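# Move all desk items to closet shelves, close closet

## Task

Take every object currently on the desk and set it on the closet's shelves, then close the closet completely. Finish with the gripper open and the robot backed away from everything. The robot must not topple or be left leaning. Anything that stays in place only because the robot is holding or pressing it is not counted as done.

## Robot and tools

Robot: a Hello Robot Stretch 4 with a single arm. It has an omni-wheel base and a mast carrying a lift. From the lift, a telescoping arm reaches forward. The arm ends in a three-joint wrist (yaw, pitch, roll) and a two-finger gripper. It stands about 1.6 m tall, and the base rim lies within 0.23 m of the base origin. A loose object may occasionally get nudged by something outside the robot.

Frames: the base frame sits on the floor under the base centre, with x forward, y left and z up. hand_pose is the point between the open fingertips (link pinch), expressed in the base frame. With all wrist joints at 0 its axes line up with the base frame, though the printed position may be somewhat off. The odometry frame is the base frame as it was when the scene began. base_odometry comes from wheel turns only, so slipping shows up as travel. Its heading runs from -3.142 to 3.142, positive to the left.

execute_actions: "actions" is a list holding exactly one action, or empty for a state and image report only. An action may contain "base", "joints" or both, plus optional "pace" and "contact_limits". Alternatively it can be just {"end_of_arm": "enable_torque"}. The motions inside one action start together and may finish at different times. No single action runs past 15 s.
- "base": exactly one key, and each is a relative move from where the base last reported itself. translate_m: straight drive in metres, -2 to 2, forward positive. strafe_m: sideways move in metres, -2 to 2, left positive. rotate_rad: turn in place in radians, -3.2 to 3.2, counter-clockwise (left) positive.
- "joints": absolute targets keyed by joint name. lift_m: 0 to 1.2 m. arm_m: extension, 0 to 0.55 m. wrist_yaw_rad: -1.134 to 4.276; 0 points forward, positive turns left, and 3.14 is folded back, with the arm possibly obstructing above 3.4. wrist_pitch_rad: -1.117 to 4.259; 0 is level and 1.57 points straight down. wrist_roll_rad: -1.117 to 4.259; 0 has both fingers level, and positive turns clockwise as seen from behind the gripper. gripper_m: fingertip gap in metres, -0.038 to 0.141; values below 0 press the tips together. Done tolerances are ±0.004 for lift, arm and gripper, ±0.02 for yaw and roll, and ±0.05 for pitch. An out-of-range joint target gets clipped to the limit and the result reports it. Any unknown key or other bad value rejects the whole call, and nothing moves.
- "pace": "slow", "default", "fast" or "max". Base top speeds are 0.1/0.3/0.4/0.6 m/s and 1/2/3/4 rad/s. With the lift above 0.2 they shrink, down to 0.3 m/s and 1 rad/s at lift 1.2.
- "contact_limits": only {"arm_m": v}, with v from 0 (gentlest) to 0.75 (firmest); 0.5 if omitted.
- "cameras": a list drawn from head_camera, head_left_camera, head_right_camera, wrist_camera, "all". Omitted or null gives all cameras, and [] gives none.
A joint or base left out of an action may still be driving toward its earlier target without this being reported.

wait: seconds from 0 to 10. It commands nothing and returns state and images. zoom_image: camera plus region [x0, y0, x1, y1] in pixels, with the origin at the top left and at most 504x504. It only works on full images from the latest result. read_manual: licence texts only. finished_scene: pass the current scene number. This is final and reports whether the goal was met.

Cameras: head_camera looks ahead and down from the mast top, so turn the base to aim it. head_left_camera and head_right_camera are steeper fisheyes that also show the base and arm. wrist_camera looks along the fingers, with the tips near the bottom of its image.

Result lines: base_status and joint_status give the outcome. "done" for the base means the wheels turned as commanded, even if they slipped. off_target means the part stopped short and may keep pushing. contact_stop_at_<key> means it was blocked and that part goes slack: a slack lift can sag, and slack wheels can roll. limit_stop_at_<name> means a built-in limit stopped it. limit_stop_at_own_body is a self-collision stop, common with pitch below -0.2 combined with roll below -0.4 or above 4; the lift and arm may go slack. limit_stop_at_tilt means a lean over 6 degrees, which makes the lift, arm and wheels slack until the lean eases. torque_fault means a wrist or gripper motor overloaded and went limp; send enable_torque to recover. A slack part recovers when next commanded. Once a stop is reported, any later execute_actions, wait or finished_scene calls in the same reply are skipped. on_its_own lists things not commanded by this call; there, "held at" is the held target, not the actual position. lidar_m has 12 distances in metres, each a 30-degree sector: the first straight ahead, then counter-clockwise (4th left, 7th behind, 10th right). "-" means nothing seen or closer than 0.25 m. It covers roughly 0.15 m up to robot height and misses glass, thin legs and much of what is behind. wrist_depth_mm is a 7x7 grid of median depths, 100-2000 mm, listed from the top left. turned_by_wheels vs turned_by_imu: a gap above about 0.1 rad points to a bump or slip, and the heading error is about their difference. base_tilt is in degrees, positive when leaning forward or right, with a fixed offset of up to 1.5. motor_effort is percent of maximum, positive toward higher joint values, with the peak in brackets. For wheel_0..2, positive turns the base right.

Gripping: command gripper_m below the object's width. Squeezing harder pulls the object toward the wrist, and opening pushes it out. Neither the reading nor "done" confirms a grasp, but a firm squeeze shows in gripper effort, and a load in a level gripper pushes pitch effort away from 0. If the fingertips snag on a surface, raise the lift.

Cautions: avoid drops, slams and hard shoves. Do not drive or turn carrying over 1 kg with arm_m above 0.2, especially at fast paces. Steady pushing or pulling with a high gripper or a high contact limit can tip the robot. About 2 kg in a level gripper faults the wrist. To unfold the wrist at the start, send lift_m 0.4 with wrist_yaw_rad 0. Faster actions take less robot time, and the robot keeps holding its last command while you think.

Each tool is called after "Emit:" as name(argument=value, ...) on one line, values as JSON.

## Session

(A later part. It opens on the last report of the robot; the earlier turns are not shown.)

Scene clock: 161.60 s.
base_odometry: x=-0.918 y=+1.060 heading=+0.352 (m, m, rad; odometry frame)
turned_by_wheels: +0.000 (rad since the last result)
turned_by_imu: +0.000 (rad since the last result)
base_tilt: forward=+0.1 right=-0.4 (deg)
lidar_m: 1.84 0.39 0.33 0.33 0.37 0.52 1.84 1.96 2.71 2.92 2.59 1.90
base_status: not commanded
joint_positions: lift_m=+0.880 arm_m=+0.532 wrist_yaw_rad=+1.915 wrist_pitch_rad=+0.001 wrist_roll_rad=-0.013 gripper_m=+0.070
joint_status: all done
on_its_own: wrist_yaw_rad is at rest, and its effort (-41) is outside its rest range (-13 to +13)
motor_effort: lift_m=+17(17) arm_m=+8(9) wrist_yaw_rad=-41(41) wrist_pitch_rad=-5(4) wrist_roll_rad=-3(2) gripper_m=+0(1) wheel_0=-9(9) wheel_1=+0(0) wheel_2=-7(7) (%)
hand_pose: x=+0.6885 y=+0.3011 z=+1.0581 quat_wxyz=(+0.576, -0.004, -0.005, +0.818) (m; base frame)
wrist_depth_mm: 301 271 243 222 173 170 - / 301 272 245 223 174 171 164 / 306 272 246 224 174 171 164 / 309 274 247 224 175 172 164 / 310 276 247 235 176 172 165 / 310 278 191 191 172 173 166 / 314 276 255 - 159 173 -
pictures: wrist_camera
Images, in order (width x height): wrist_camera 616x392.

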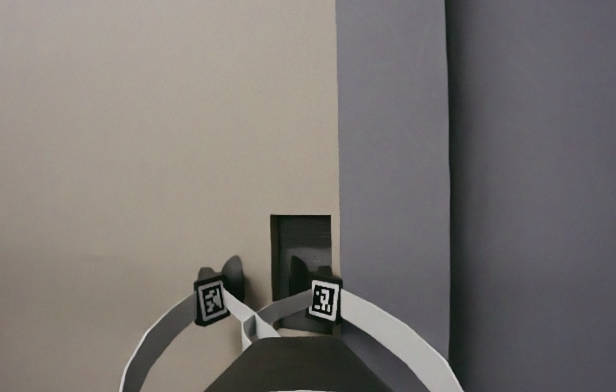

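Emit:
execute_actions(actions=[{"joints":{"arm_m":0.505},"pace":"slow"}], cameras=["wrist_camera"])

Emit:
execute_actions(actions=[{"base":{"strafe_m":-0.14},"pace":"slow"}], cameras=["wrist_camera"])

Emit:
execute_actions(actions=[{"joints":{"wrist_yaw_rad":1.3,"arm_m":0.35}}])

Scene clock: 163.23 s.
base_odometry: x=-0.918 y=+1.060 heading=+0.350 (m, m, rad; odometry frame)
turned_by_wheels: -0.001 (rad since the last result)
turned_by_imu: -0.002 (rad since the last result)
base_tilt: forward=+0.2 right=-0.4 (deg)
lidar_m: 1.83 0.42 0.31 0.33 0.37 0.50 1.86 1.97 2.70 2.93 2.61 1.91
base_status: not commanded
joint_positions: lift_m=+0.880 arm_m=+0.506 wrist_yaw_rad=+1.894 wrist_pitch_rad=+0.001 wrist_roll_rad=-0.013 gripper_m=+0.070
joint_status: all done
on_its_own: wrist_yaw_rad is at rest, and its effort (+17) is outside its rest range (-13 to +13)
motor_effort: lift_m=+17(17) arm_m=-7(10) wrist_yaw_rad=+17(41) wrist_pitch_rad=-6(2) wrist_roll_rad=-3(2) gripper_m=+2(1) wheel_0=-16(16) wheel_1=-5(5) wheel_2=-11(11) (%)
hand_pose: x=+0.6682 y=+0.3013 z=+1.0582 quat_wxyz=(+0.584, -0.004, -0.005, +0.812) (m; base frame)
wrist_depth_mm: 298 272 248 228 180 174 - / 300 273 249 228 181 175 172 / 304 274 250 229 181 174 172 / 306 276 252 233 182 175 173 / 307 277 252 237 183 176 174 / 307 279 194 236 180 177 174 / 312 277 258 - 184 178 -
pictures: wrist_camera
Images, in order (width x height): wrist_camera 616x392.

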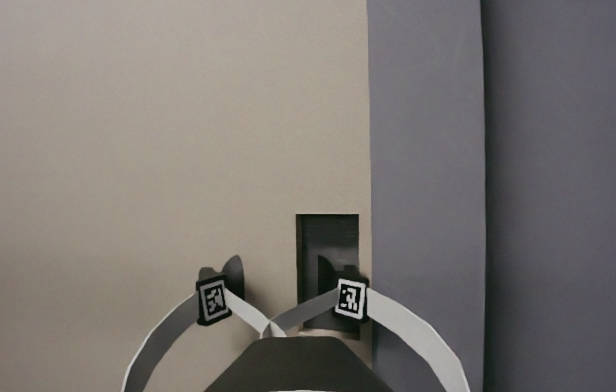

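Scene clock: 165.80 s.
base_odometry: x=-0.870 y=+0.928 heading=+0.350 (m, m, rad; odometry frame)
turned_by_wheels: +0.000 (rad since the last result)
turned_by_imu: +0.000 (rad since the last result)
base_tilt: forward=+0.2 right=-0.5 (deg)
lidar_m: 1.81 0.63 0.46 0.45 0.50 0.62 1.86 1.96 2.72 2.79 2.59 1.90
base_status: done
joint_positions: lift_m=+0.880 arm_m=+0.506 wrist_yaw_rad=+1.900 wrist_pitch_rad=+0.002 wrist_roll_rad=-0.013 gripper_m=+0.070
joint_status: not commanded
motor_effort: lift_m=+17(17) arm_m=-4(7) wrist_yaw_rad=+0(23) wrist_pitch_rad=-5(4) wrist_roll_rad=-3(2) gripper_m=-2(2) wheel_0=+4(14) wheel_1=-5(11) wheel_2=-2(10) (%)
hand_pose: x=+0.6660 y=+0.3013 z=+1.0579 quat_wxyz=(+0.582, -0.005, -0.005, +0.813) (m; base frame)
wrist_depth_mm: 488 442 399 366 322 296 282 / 492 445 402 368 322 296 282 / 496 445 404 370 325 297 283 / 500 449 407 373 343 298 285 / 500 449 402 373 309 300 285 / 500 452 198 375 197 301 286 / 508 449 418 - 345 298 289
pictures: wrist_camera
Images, in order (width x height): wrist_camera 616x392.

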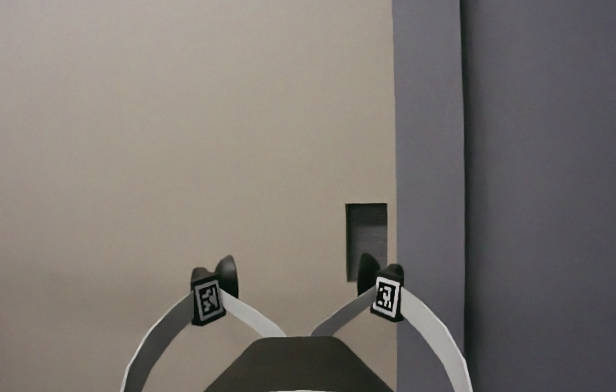

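Scene clock: 167.33 s.
base_odometry: x=-0.870 y=+0.928 heading=+0.350 (m, m, rad; odometry frame)
turned_by_wheels: +0.000 (rad since the last result)
turned_by_imu: +0.000 (rad since the last result)
base_tilt: forward=+0.2 right=-0.4 (deg)
lidar_m: 1.83 0.64 0.45 0.46 0.52 0.63 1.87 1.94 2.74 2.78 2.59 1.91
base_status: not commanded
joint_positions: lift_m=+0.880 arm_m=+0.351 wrist_yaw_rad=+1.300 wrist_pitch_rad=+0.002 wrist_roll_rad=-0.013 gripper_m=+0.070
joint_status: all done
motor_effort: lift_m=+17(17) arm_m=-6(8) wrist_yaw_rad=+0(2) wrist_pitch_rad=-6(8) wrist_roll_rad=-3(3) gripper_m=-1(2) wheel_0=+4(4) wheel_1=-5(4) wheel_2=-2(2) (%)
hand_pose: x=+0.6832 y=+0.2546 z=+1.0578 quat_wxyz=(+0.796, -0.006, -0.003, +0.605) (m; base frame)
wrist_depth_mm: 345 368 389 392 424 1336 1281 / 347 366 389 392 430 1336 1308 / 347 368 392 394 430 1336 1308 / 347 368 394 397 430 1336 1308 / 347 368 392 397 433 1336 1308 / 351 366 198 397 197 1366 1336 / 351 364 392 - 436 1366 1308
pictures: head_camera, head_left_camera, head_right_camera, wrist_camera
Images, in order (width x height): head_camera 420x560, head_left_camera 420x672, head_right_camera 420x672, wrist_camera 616x392.

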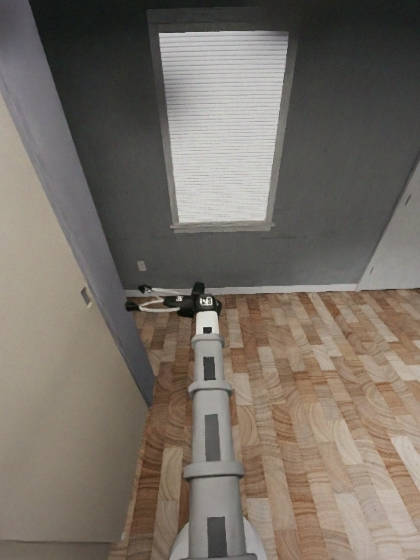

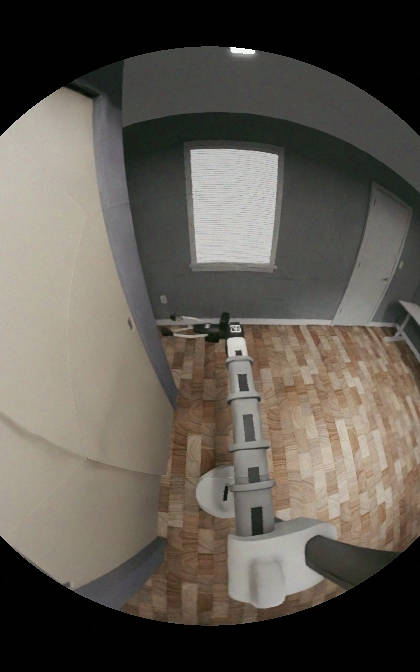

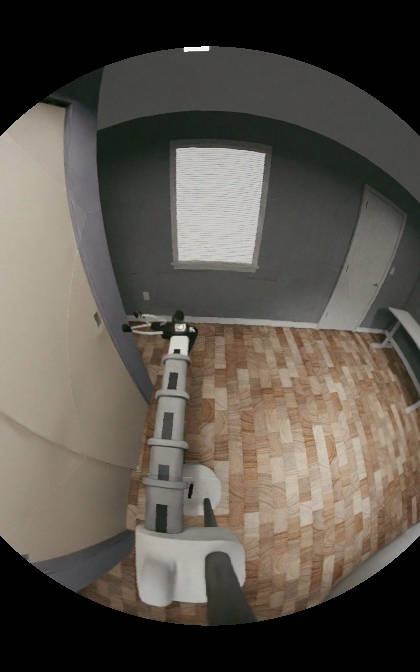

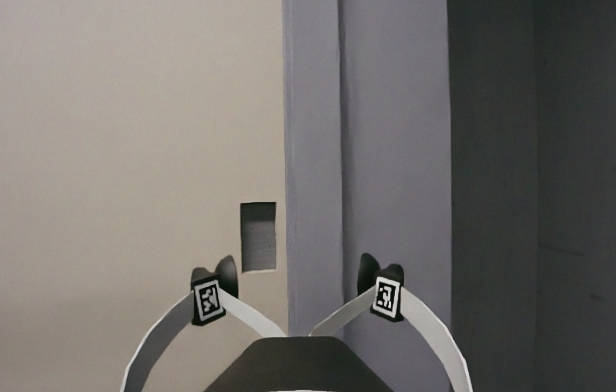

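Emit:
zoom_image(camera="wrist_camera", region=[220, 100, 360, 300])

Emit:
zoom_image(camera="head_left_camera", region=[0, 300, 240, 660])

Region (220, 100, 360, 300) of wrist_camera's 616x392 image, scaled by 2.520; it fills the left 353 columns of this view, and the rest is white.

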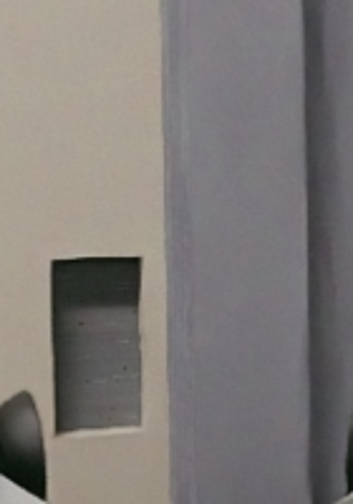

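Region (0, 300, 240, 660) of head_left_camera's 420x672 image, scaled by 1.400, with more detail than that image has.

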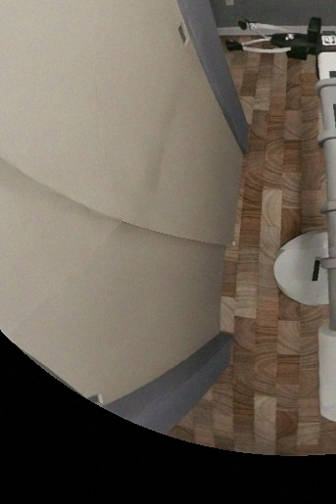

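Emit:
execute_actions(actions=[{"base":{"strafe_m":-0.4},"joints":{"arm_m":0,"wrist_yaw_rad":1.57},"pace":"fast"}], cameras=["wrist_camera","head_left_camera"])

Scene clock: 170.07 s.
base_odometry: x=-0.733 y=+0.553 heading=+0.350 (m, m, rad; odometry frame)
turned_by_wheels: +0.000 (rad since the last result)
turned_by_imu: +0.000 (rad since the last result)
base_tilt: forward=+0.1 right=-0.4 (deg)
lidar_m: 1.81 1.17 0.85 0.83 0.92 1.97 1.87 1.94 2.76 2.38 2.46 1.92
base_status: done
joint_positions: lift_m=+0.880 arm_m=+0.001 wrist_yaw_rad=+1.570 wrist_pitch_rad=+0.002 wrist_roll_rad=-0.013 gripper_m=+0.070
joint_status: all done
motor_effort: lift_m=+18(17) arm_m=-6(3) wrist_yaw_rad=+0(5) wrist_pitch_rad=-9(7) wrist_roll_rad=-3(3) gripper_m=-1(1) wheel_0=+3(15) wheel_1=+1(11) wheel_2=+0(2) (%)
hand_pose: x=+0.2595 y=+0.2884 z=+1.0578 quat_wxyz=(+0.707, -0.005, -0.004, +0.707) (m; base frame)
wrist_depth_mm: 820 820 831 778 778 778 759 / 820 842 831 768 778 778 768 / 831 831 831 788 788 778 768 / 831 831 842 788 788 778 768 / 831 831 788 788 788 778 768 / 831 842 199 798 198 788 778 / 842 842 842 - 798 778 778
pictures: head_left_camera, wrist_camera
Images, in order (width x height): head_left_camera 420x672, wrist_camera 616x392.

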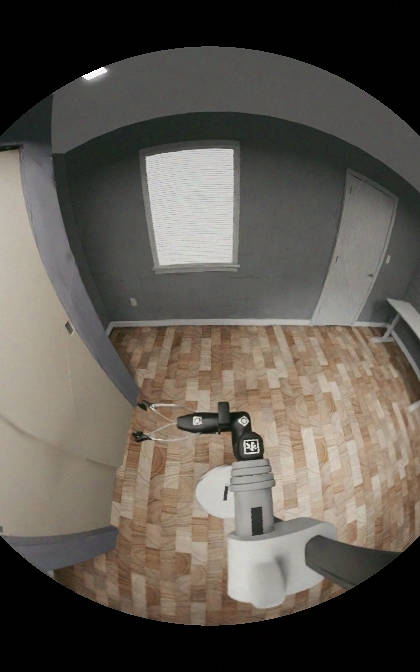

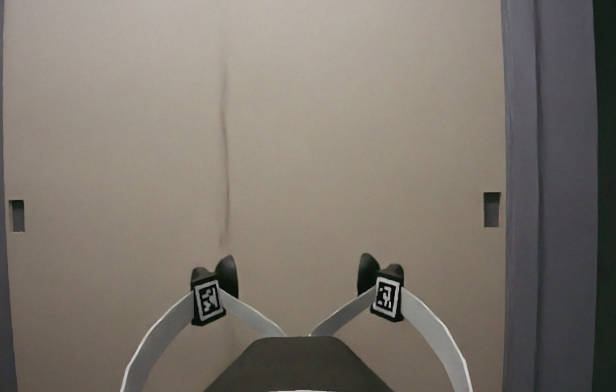

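Emit:
finished_scene(scene=2)

The scene is finished: the task was done.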